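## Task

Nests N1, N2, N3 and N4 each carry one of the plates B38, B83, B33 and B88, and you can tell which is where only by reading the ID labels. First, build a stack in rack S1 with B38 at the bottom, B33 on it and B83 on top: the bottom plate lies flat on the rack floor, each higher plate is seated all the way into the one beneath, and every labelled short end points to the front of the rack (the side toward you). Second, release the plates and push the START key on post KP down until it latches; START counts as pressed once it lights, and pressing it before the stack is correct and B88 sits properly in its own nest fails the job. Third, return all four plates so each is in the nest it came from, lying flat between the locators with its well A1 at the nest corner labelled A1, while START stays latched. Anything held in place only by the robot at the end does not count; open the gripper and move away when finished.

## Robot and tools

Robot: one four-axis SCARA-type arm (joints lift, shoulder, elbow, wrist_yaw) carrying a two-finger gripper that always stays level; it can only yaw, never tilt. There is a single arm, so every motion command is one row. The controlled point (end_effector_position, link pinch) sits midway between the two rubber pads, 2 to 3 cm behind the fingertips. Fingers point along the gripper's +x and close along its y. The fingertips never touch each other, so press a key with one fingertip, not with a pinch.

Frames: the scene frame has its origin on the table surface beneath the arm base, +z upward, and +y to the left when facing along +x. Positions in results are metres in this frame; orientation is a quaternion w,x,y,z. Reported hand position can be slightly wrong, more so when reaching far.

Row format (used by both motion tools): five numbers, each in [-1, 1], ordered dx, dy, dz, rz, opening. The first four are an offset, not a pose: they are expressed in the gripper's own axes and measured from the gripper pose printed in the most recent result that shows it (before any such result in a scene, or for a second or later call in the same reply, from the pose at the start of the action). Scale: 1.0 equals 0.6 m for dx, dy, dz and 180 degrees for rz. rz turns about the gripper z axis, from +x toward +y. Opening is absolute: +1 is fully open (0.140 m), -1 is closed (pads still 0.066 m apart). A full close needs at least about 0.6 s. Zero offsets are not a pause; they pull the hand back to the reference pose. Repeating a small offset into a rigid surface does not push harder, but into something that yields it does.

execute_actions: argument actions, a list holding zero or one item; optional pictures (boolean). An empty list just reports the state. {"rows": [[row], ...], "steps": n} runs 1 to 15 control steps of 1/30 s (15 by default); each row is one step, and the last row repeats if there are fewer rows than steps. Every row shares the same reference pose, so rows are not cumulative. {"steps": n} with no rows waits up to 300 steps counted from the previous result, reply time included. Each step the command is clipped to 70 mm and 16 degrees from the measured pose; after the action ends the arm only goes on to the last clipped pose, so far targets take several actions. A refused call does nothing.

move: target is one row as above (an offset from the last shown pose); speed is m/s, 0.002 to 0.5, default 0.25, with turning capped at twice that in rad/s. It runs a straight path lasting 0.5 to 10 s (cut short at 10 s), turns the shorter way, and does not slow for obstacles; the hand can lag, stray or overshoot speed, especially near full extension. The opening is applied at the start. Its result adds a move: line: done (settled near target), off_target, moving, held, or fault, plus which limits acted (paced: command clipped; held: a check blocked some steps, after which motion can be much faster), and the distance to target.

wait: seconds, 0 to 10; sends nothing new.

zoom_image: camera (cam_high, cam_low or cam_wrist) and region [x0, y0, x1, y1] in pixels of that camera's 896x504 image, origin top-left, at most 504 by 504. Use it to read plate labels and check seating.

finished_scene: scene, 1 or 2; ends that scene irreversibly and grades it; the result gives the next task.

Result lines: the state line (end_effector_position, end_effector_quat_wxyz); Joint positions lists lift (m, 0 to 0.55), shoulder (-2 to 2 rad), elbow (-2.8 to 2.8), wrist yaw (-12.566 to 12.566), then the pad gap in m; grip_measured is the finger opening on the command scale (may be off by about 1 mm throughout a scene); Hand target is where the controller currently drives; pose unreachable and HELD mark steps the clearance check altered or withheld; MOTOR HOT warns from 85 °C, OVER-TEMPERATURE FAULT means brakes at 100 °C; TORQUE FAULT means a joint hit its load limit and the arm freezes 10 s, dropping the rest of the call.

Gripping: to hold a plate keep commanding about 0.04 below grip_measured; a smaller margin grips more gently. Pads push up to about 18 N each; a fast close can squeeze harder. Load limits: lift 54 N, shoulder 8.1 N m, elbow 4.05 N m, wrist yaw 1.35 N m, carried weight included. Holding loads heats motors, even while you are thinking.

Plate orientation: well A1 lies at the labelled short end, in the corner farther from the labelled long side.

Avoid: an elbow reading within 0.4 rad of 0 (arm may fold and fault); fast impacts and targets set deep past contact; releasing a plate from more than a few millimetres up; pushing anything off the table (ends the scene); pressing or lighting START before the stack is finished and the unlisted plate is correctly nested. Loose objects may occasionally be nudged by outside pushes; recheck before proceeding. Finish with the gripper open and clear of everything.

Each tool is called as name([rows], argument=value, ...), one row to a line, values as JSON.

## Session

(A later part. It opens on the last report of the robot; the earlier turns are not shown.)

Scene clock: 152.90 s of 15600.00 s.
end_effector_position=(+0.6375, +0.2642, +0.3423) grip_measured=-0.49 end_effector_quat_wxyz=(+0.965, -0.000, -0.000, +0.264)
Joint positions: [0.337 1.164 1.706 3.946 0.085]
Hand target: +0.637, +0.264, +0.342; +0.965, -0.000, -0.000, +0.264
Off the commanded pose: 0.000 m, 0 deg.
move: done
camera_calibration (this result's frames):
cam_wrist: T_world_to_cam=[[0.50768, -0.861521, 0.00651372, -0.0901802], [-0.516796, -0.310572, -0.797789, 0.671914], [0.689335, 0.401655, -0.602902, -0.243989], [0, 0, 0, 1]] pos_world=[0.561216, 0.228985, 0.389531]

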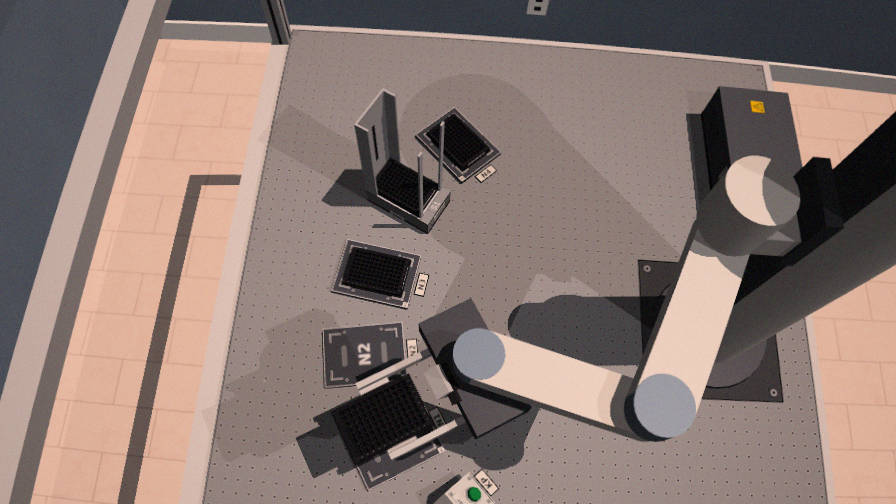

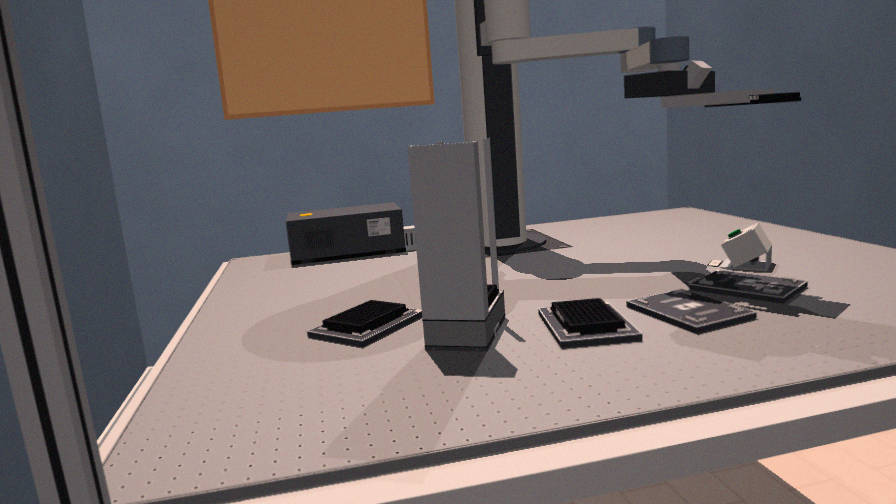

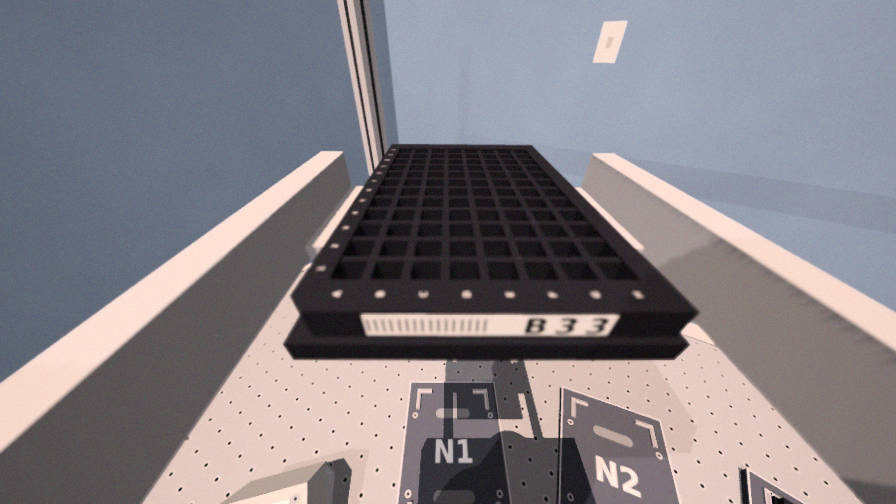

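move(target=[-0.4082,-0.7616,0,-0.3239,-0.55], speed=0.35)

move(target=[0,0,-0.031,0,-0.55], speed=0.05)

Scene clock: 159.13 s of 15600.00 s.
end_effector_position=(+0.6591, -0.2539, +0.3423) grip_measured=-0.49 end_effector_quat_wxyz=(+0.971, -0.000, -0.000, -0.240)
Joint positions: [0.337 0.131 1.791 3.877 0.085]
Hand target: +0.659, -0.254, +0.342; +0.971, -0.000, -0.000, -0.240
Off the commanded pose: 0.000 m, 0 deg.
After step 90, 1.23 s passed at rest.
move: done
camera_calibration (this result's frames):
cam_wrist: T_world_to_cam=[[-0.466242, -0.884633, 0.00651372, 0.0885024], [-0.535793, 0.276513, -0.797789, 0.68377], [0.703949, -0.375453, -0.602902, -0.257756], [0, 0, 0, 1]] pos_world=[0.589069, -0.207554, 0.389526]

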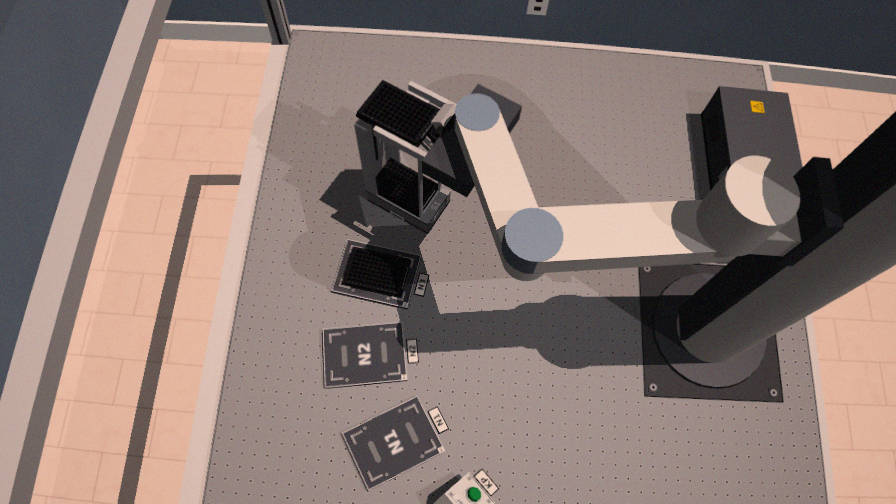

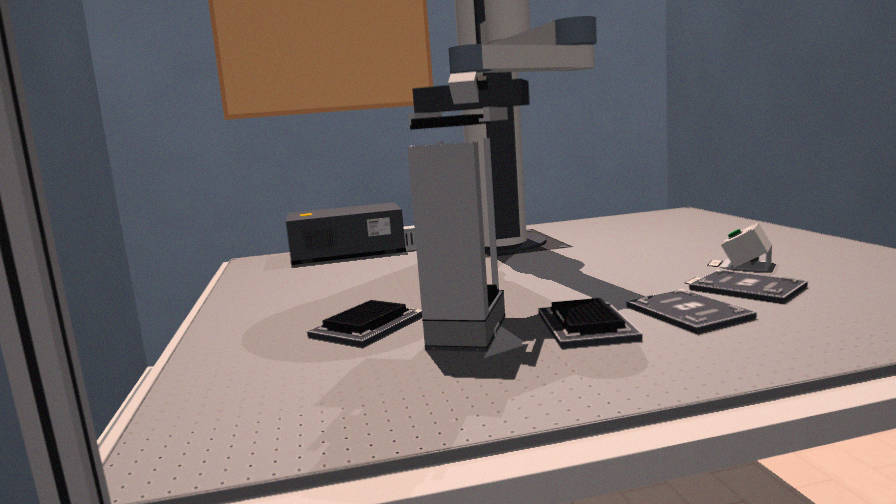

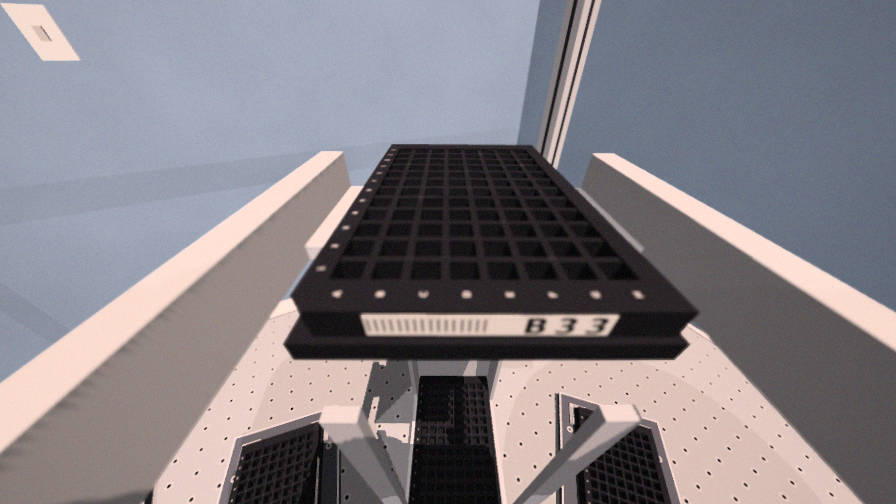

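Scene clock: 159.83 s of 15600.00 s.
end_effector_position=(+0.6591, -0.2539, +0.3236) grip_measured=-0.49 end_effector_quat_wxyz=(+0.971, -0.000, -0.000, -0.240)
Joint positions: [0.319 0.131 1.791 3.877 0.085]
Hand target: +0.659, -0.254, +0.324; +0.971, -0.000, -0.000, -0.240
Off the commanded pose: 0.000 m, 0 deg.
move: done
camera_calibration (this result's frames):
cam_wrist: T_world_to_cam=[[-0.466263, -0.884622, 0.00651372, 0.0886305], [-0.535786, 0.276526, -0.797789, 0.668865], [0.70394, -0.375469, -0.602902, -0.269015], [0, 0, 0, 1]] pos_world=[0.589064, -0.207561, 0.370846]

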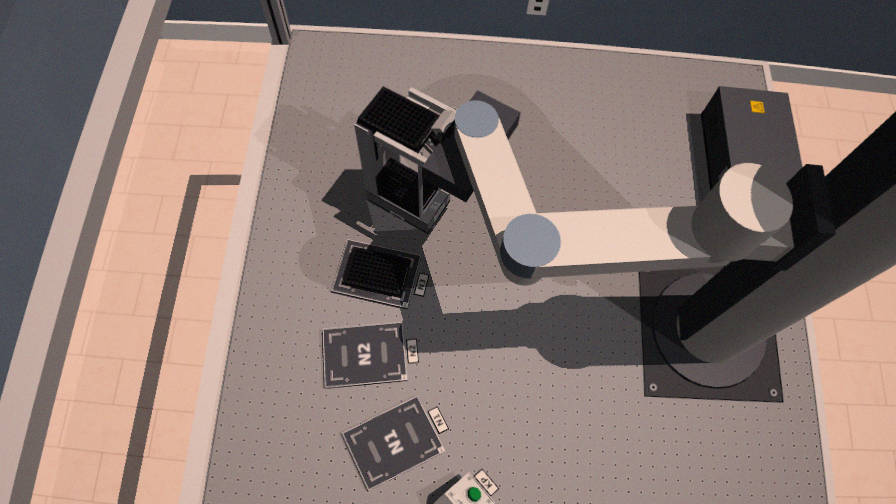

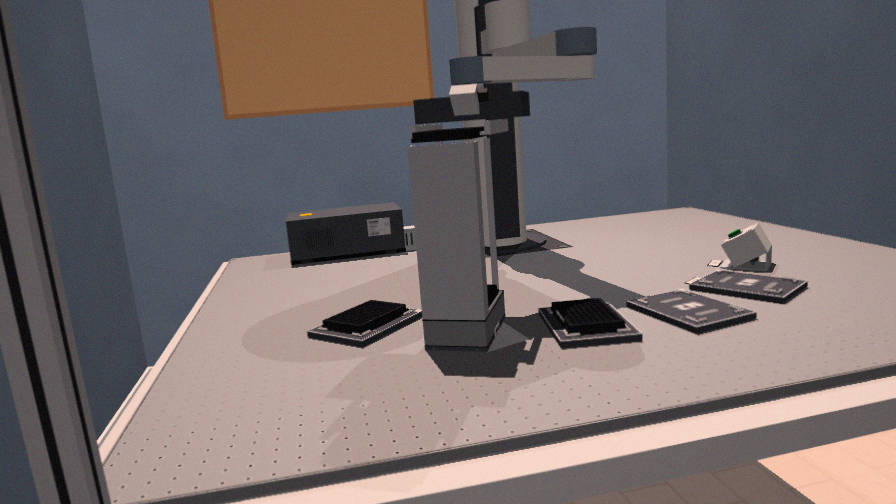

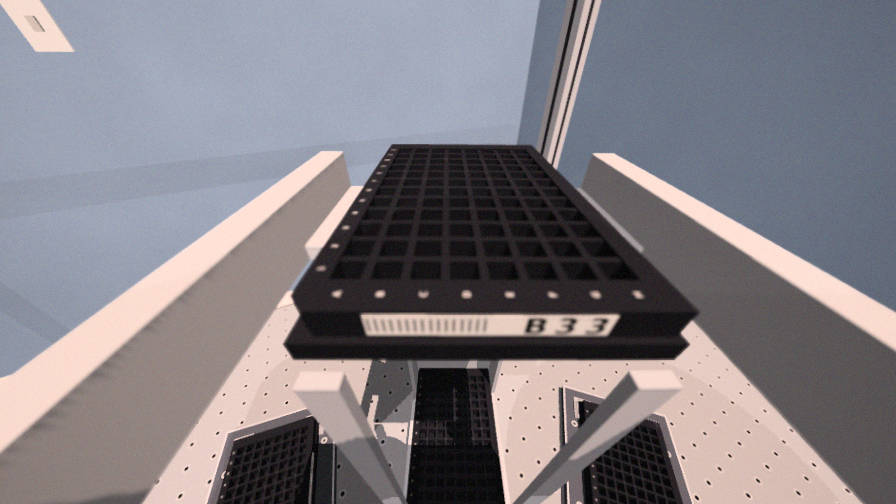

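Back 0.6 mm, small test descent.

move(target=[-0.001,0,-0.018,0,-0.55], speed=0.02)

Scene clock: 163.00 s of 15600.00 s.
end_effector_position=(+0.6587, -0.2538, +0.3129) grip_measured=-0.49 end_effector_quat_wxyz=(+0.971, -0.000, -0.000, -0.240)
Joint positions: [0.308 0.132 1.788 3.879 0.085]
Hand target: +0.659, -0.254, +0.313; +0.971, -0.000, -0.000, -0.240
Off the commanded pose: 0.000 m, 0 deg.
move: done
camera_calibration (this result's frames):
cam_wrist: T_world_to_cam=[[-0.466198, -0.884657, 0.00651372, 0.0886233], [-0.535807, 0.276486, -0.797789, 0.660009], [0.703968, -0.375417, -0.602902, -0.275188], [0, 0, 0, 1]] pos_world=[0.588677, -0.207393, 0.360059]

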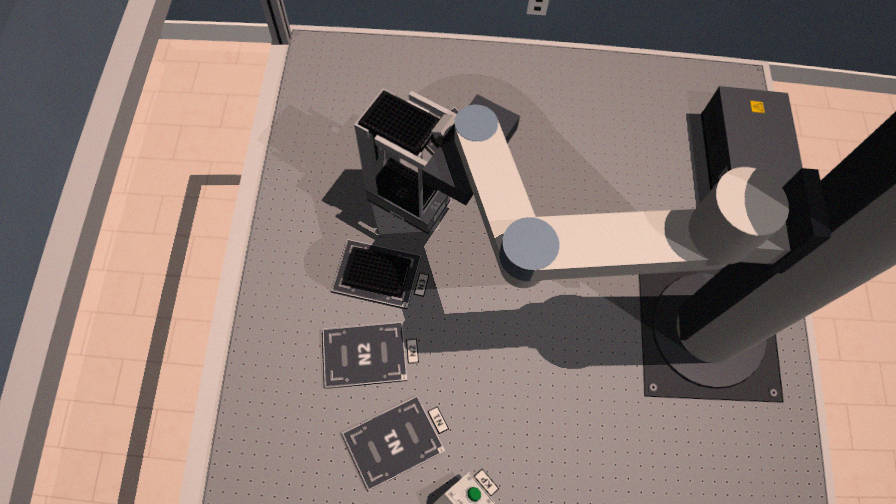

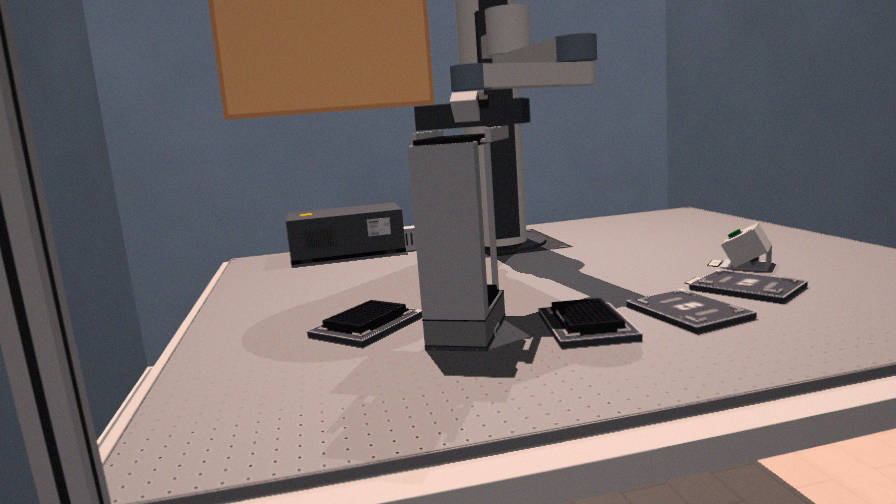

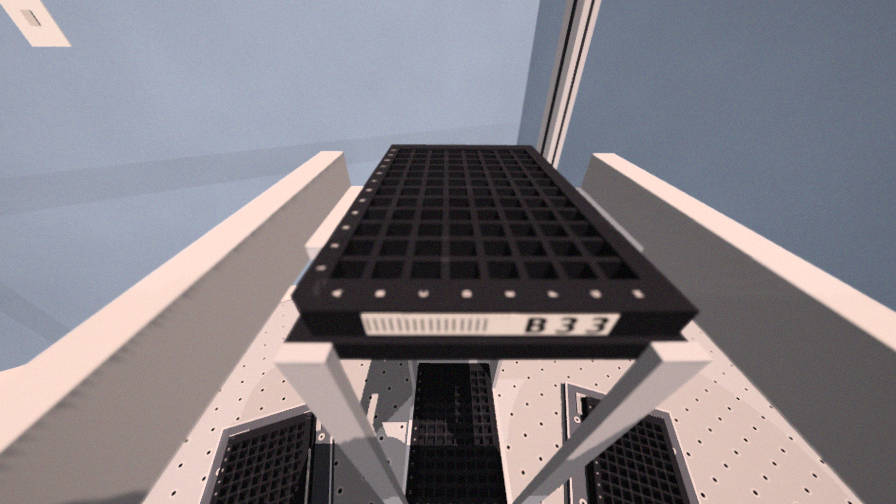

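move(target=[0,0,-0.37,0,-0.55], speed=0.12)

move(target=[0,0,-0.013,0,-0.55], speed=0.01)

Scene clock: 170.63 s of 15600.00 s.
end_effector_position=(+0.6587, -0.2538, +0.0907) grip_measured=-0.49 end_effector_quat_wxyz=(+0.971, -0.000, -0.000, -0.240)
Joint positions: [0.086 0.132 1.789 3.879 0.085]
Hand target: +0.659, -0.254, +0.091; +0.971, -0.000, -0.000, -0.240
Off the commanded pose: 0.000 m, 0 deg.
After step 90, 2.47 s passed at rest.
move: done
camera_calibration (this result's frames):
cam_wrist: T_world_to_cam=[[-0.466118, -0.884698, 0.00651372, 0.0899953], [-0.535831, 0.276438, -0.797789, 0.482863], [0.704002, -0.375354, -0.602902, -0.409167], [0, 0, 0, 1]] pos_world=[0.588736, -0.207446, 0.137949]

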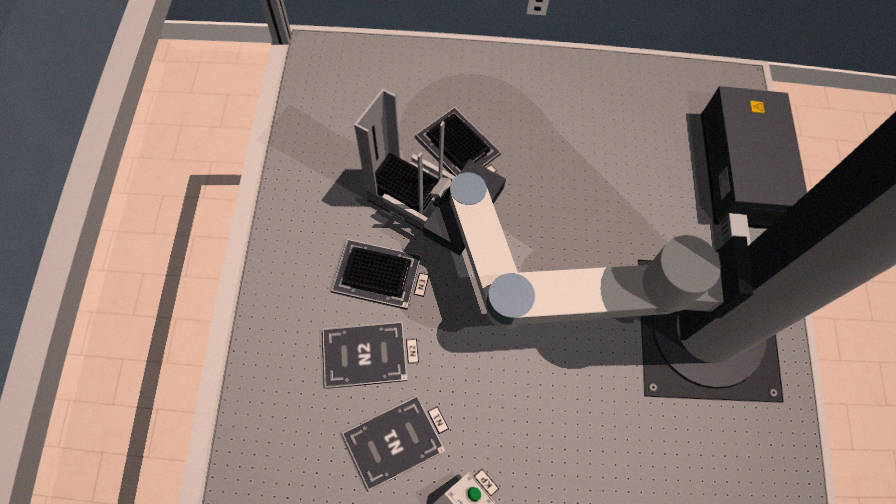

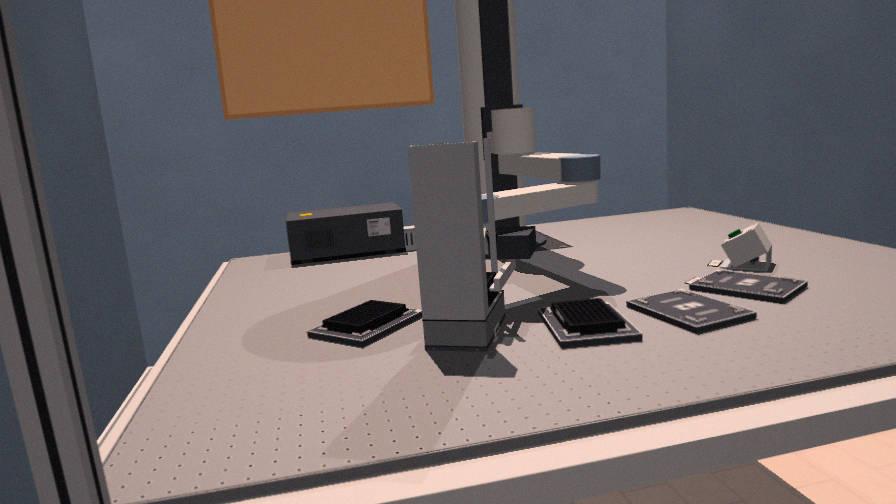

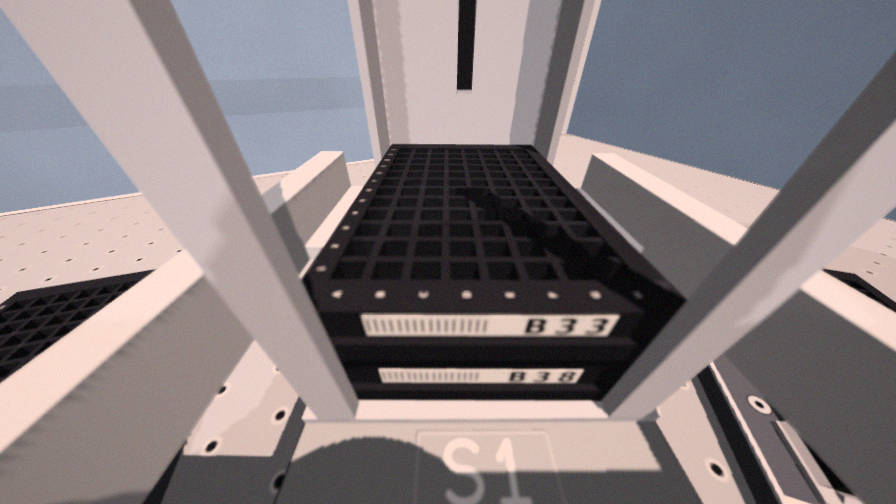

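Scene clock: 171.63 s of 15600.00 s.
end_effector_position=(+0.6588, -0.2538, +0.0830) grip_measured=-0.49 end_effector_quat_wxyz=(+0.971, -0.000, -0.000, -0.240)
Joint positions: [0.078 0.132 1.789 3.879 0.085]
Hand target: +0.659, -0.254, +0.083; +0.971, -0.000, -0.000, -0.240
Off the commanded pose: 0.000 m, 0 deg.
move: done
camera_calibration (this result's frames):
cam_wrist: T_world_to_cam=[[-0.466072, -0.884723, 0.00651372, 0.0899996], [-0.535846, 0.27641, -0.797789, 0.476669], [0.704022, -0.375317, -0.602902, -0.413896], [0, 0, 0, 1]] pos_world=[0.588759, -0.207473, 0.130156]

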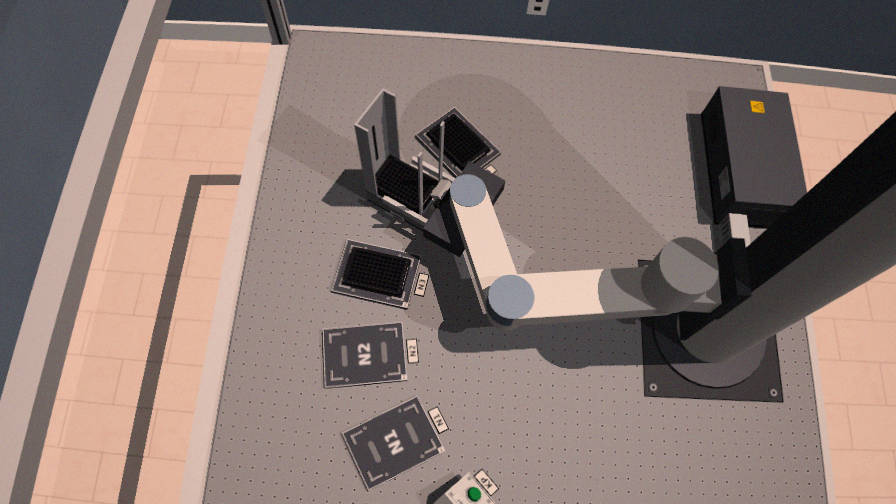

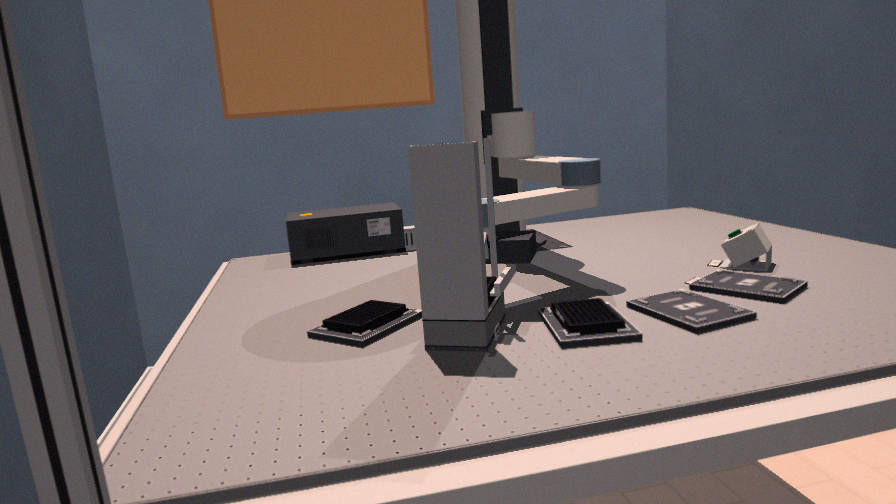

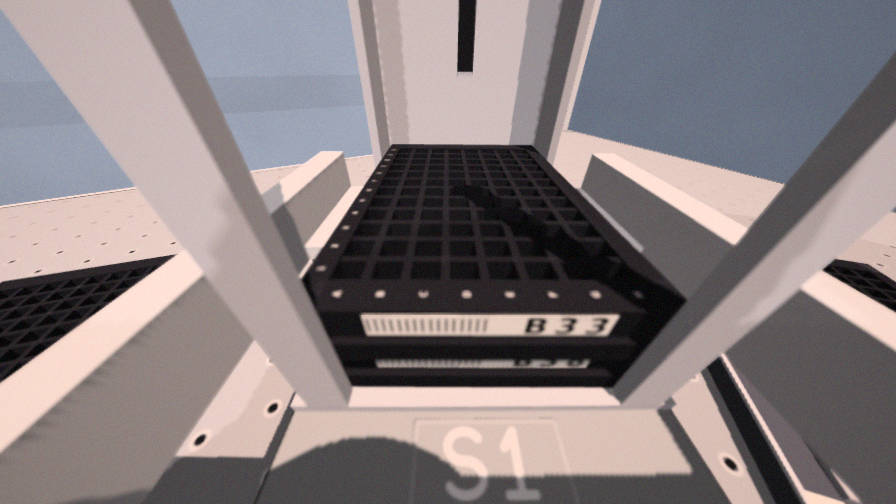

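move(target=[0,0,-0.003,0,-0.55], speed=0.01)

move(target=[0,0,0,0,0.1])

move(target=[-0.22,0,0,0,0.1])

Scene clock: 187.67 s of 15600.00 s.
end_effector_position=(+0.6588, -0.2538, +0.0821) grip_measured=-0.49 end_effector_quat_wxyz=(+0.971, -0.000, -0.000, -0.240)
Joint positions: [0.077 0.132 1.789 3.879 0.085]
Hand target: +0.659, -0.254, +0.081; +0.971, -0.000, -0.000, -0.240
Off the commanded pose: 0.001 m, 0 deg.
After step 90, 12.33 s passed at rest.
move: done
camera_calibration (this result's frames):
cam_wrist: T_world_to_cam=[[-0.465984, -0.884769, 0.00651372, 0.0899384], [-0.535873, 0.276357, -0.797789, 0.475993], [0.704059, -0.375248, -0.602902, -0.414407], [0, 0, 0, 1]] pos_world=[0.588749, -0.207475, 0.129309]

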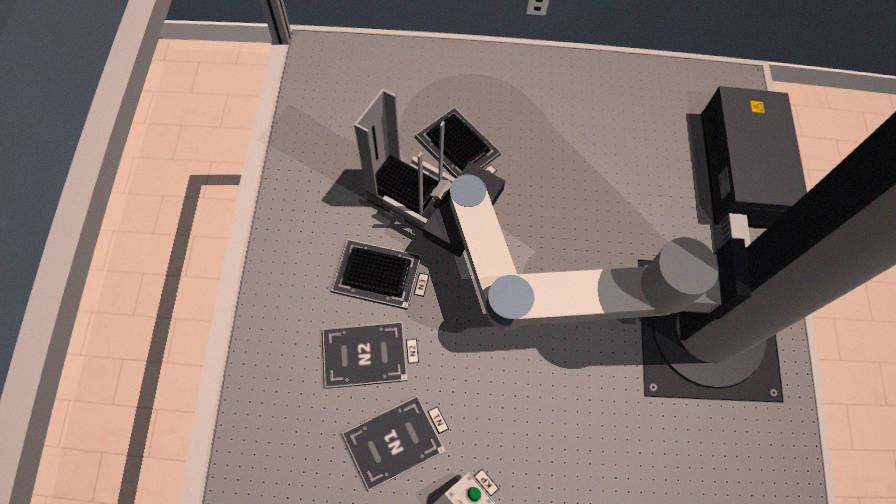

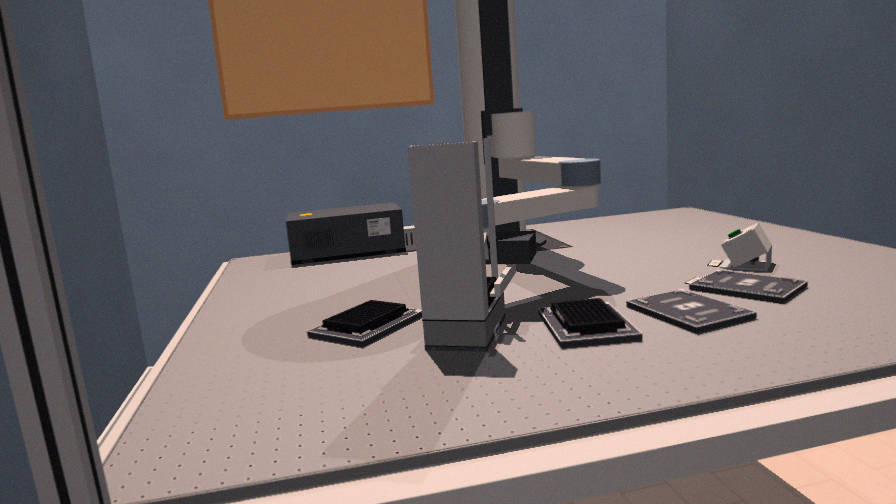

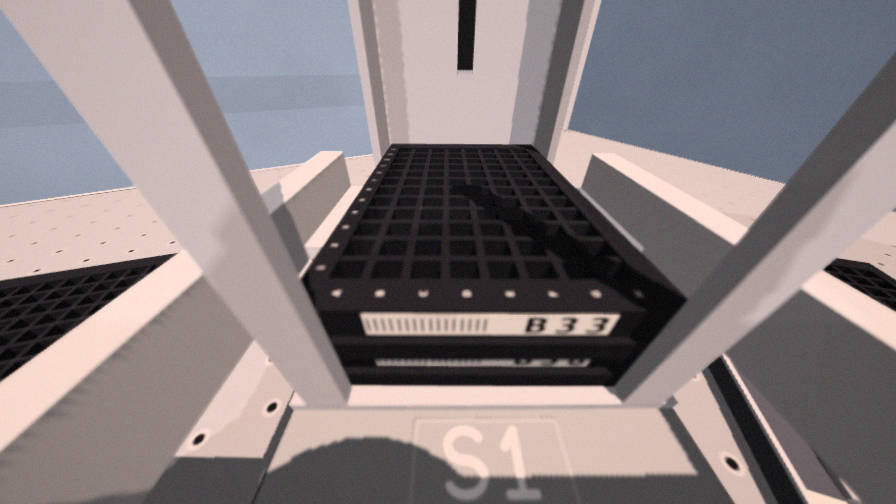

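Scene clock: 188.17 s of 15600.00 s.
end_effector_position=(+0.6588, -0.2538, +0.0822) grip_measured=+0.10 end_effector_quat_wxyz=(+0.971, -0.000, -0.000, -0.240)
Joint positions: [0.077 0.132 1.789 3.879 0.107]
Hand target: +0.659, -0.254, +0.082; +0.971, -0.000, -0.000, -0.240
Off the commanded pose: 0.000 m, 0 deg.
move: done
camera_calibration (this result's frames):
cam_wrist: T_world_to_cam=[[-0.465971, -0.884776, 0.00651372, 0.0899322], [-0.535877, 0.276349, -0.797789, 0.476048], [0.704064, -0.375237, -0.602902, -0.414369], [0, 0, 0, 1]] pos_world=[0.588751, -0.207472, 0.129376]

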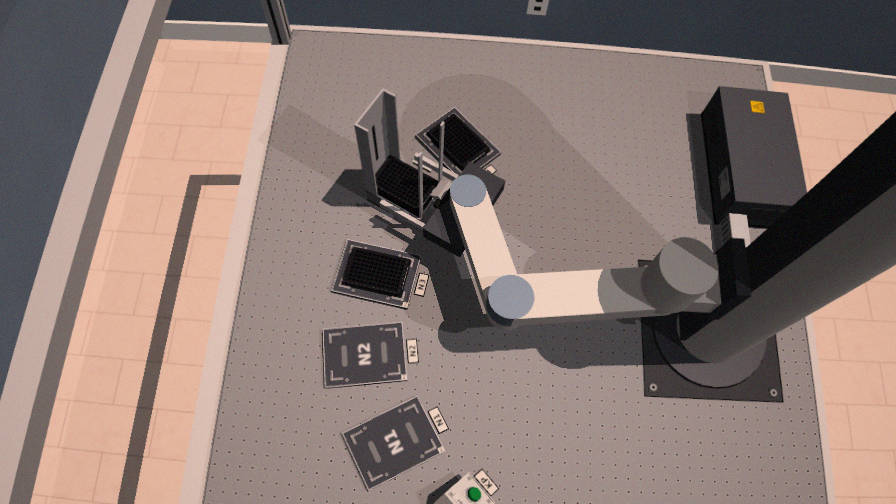

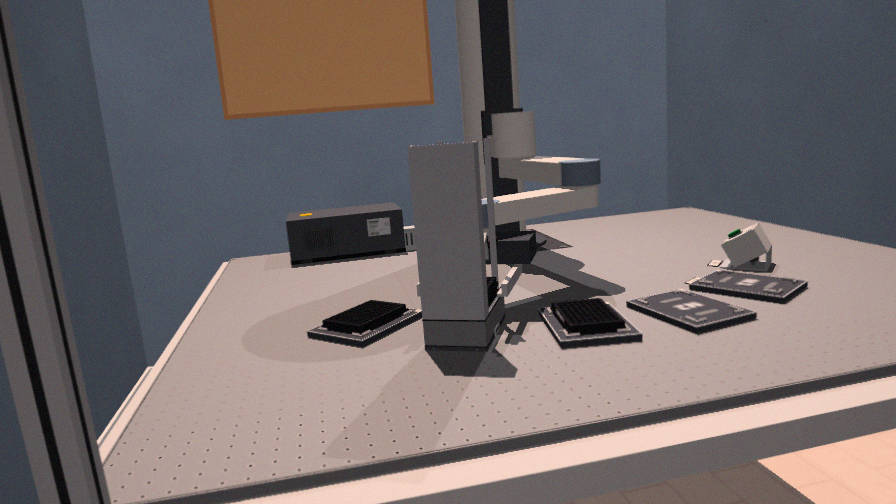

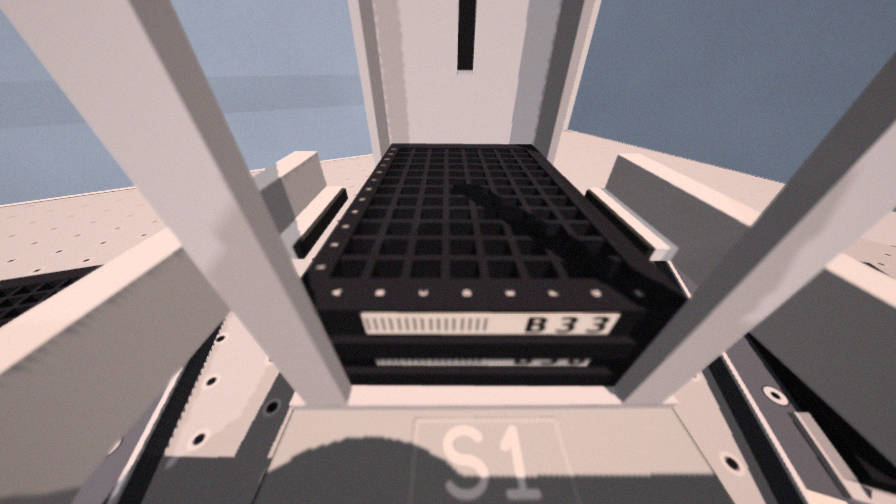

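Scene clock: 189.10 s of 15600.00 s.
end_effector_position=(+0.5419, -0.1925, +0.0822) grip_measured=+0.10 end_effector_quat_wxyz=(+0.971, -0.000, -0.000, -0.240)
Joint positions: [0.077 0.413 1.102 4.285 0.107]
Hand target: +0.542, -0.192, +0.082; +0.971, -0.000, -0.000, -0.240
Off the commanded pose: 0.000 m, 0 deg.
move: done
camera_calibration (this result's frames):
cam_wrist: T_world_to_cam=[[-0.46613, -0.884693, 0.00651372, 0.0898584], [-0.535828, 0.276445, -0.797789, 0.396431], [0.703997, -0.375363, -0.602902, -0.309043], [0, 0, 0, 1]] pos_world=[0.47187, -0.146098, 0.129361]

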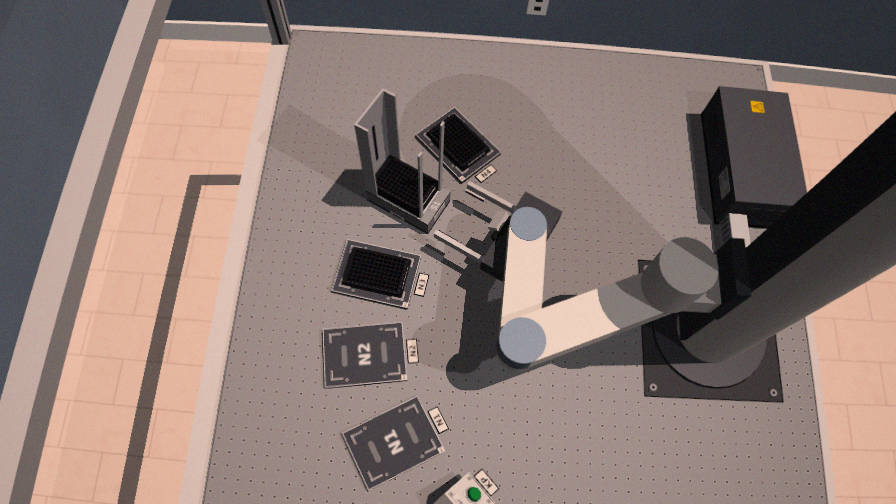

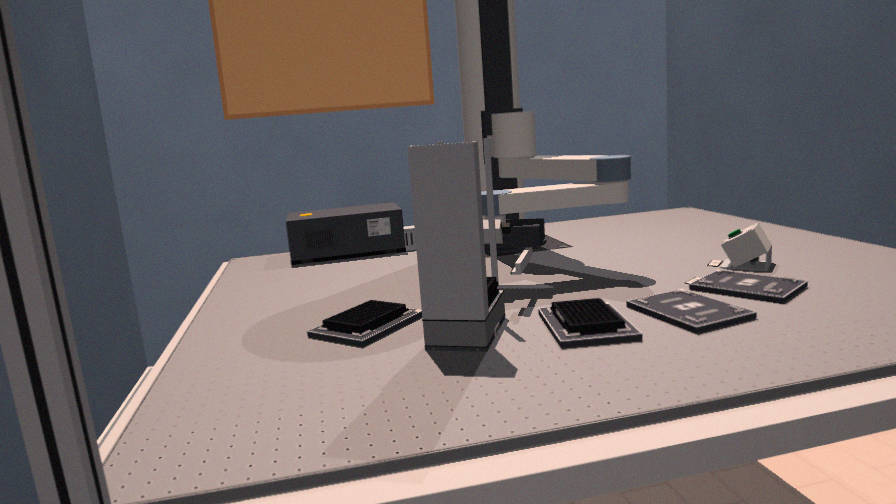

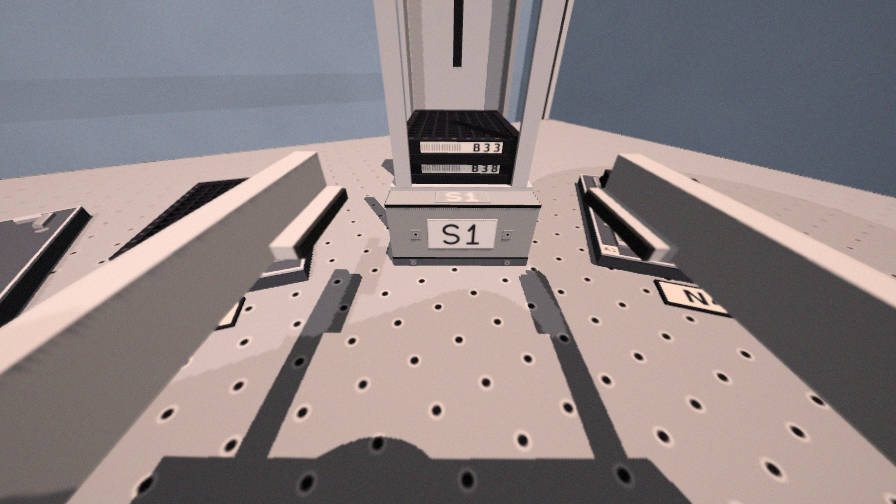

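move(target=[-0.024,0.252,0,0.099,0.1])

move(target=[0.172,0,-0.032,0,0.1])

Scene clock: 196.00 s of 15600.00 s.
end_effector_position=(+0.5995, -0.0518, +0.0822) grip_measured=+0.10 end_effector_quat_wxyz=(+0.996, -0.000, -0.000, -0.086)
Joint positions: [0.077 0.776 1.165 4.171 0.107]
Hand target: +0.599, -0.052, +0.082; +0.996, -0.000, -0.000, -0.086
Off the commanded pose: 0.000 m, 0 deg.
After step 90, 2.90 s passed at rest.
move: done
camera_calibration (this result's frames):
cam_wrist: T_world_to_cam=[[-0.172473, -0.984993, 0.00651372, 0.059975], [-0.594776, 0.0988701, -0.797789, 0.41455], [0.785172, -0.141471, -0.602902, -0.333341], [0, 0, 0, 1]] pos_world=[0.518638, -0.0290698, 0.129361]

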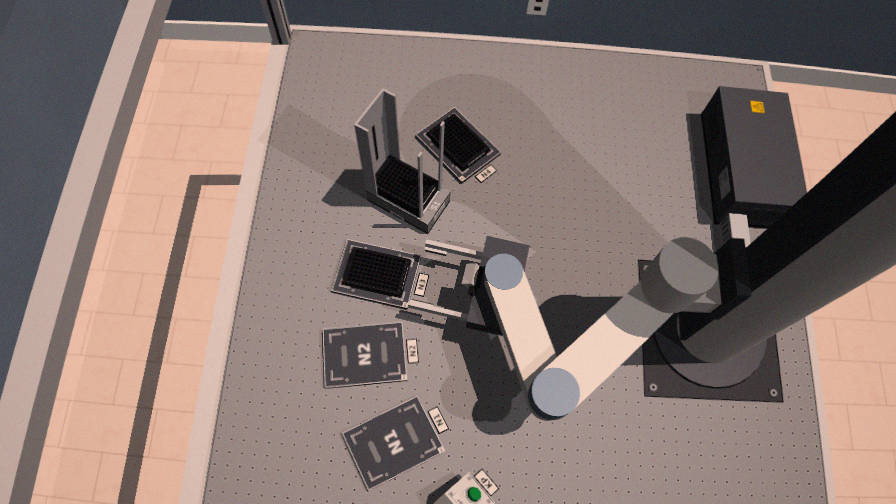

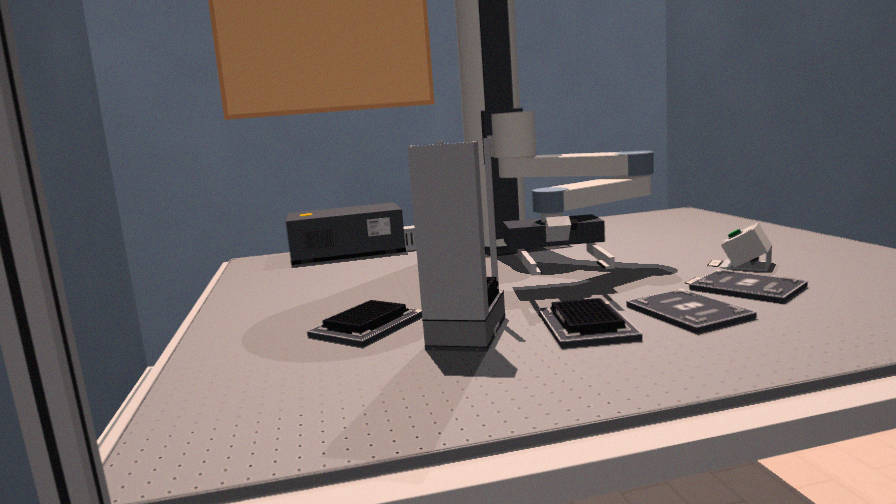

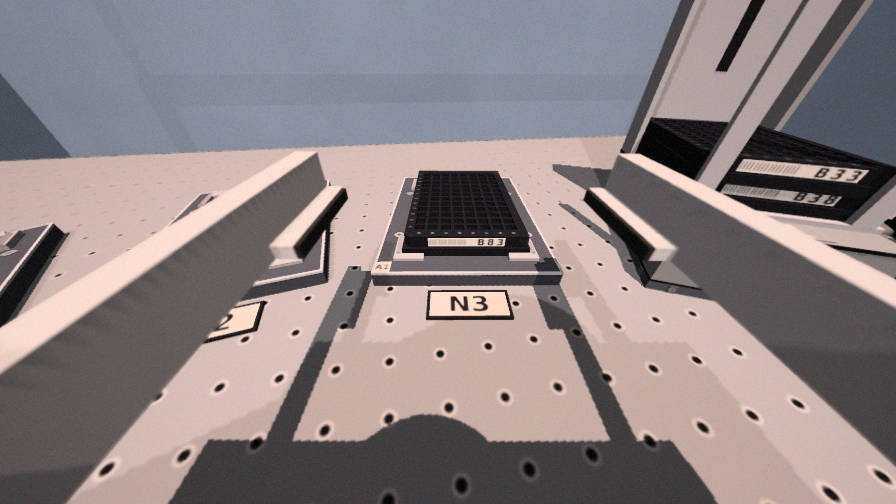

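Scene clock: 196.83 s of 15600.00 s.
end_effector_position=(+0.7012, -0.0694, +0.0629) grip_measured=+0.10 end_effector_quat_wxyz=(+0.996, -0.000, -0.000, -0.086)
Joint positions: [0.058 0.538 1.696 3.876 0.107]
Hand target: +0.701, -0.069, +0.063; +0.996, -0.000, -0.000, -0.086
Off the commanded pose: 0.000 m, 0 deg.
move: done
camera_calibration (this result's frames):
cam_wrist: T_world_to_cam=[[-0.172339, -0.985016, 0.00651372, 0.0601101], [-0.594789, 0.098789, -0.797789, 0.461456], [0.785191, -0.141364, -0.602902, -0.427269], [0, 0, 0, 1]] pos_world=[0.620316, -0.046778, 0.110152]

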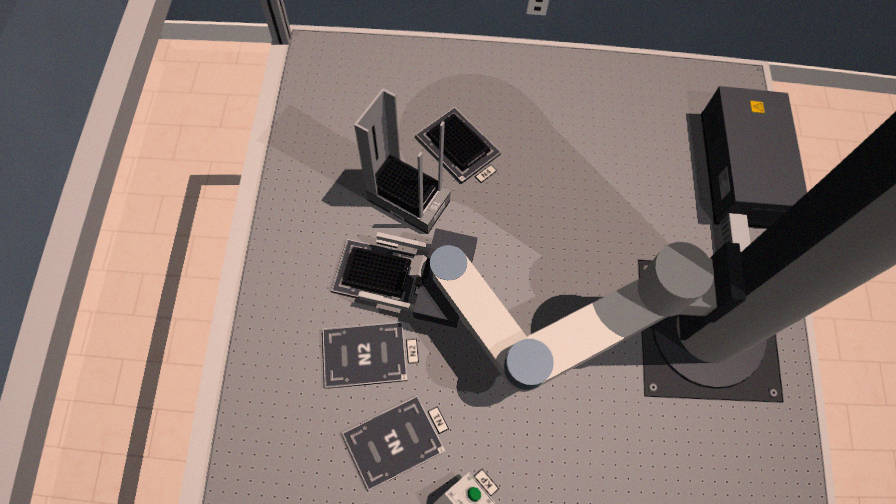

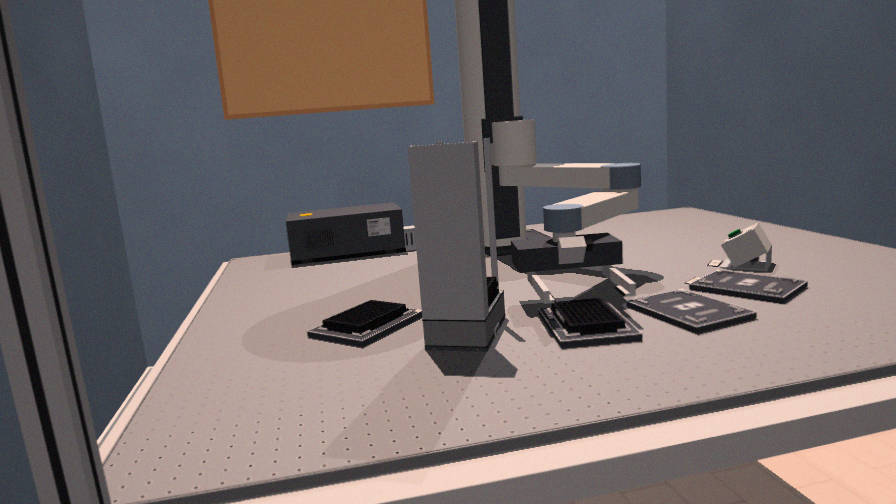

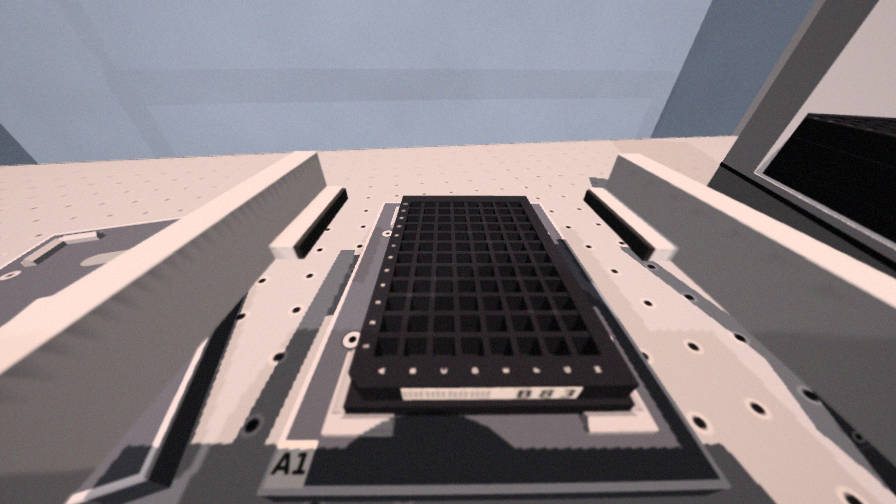

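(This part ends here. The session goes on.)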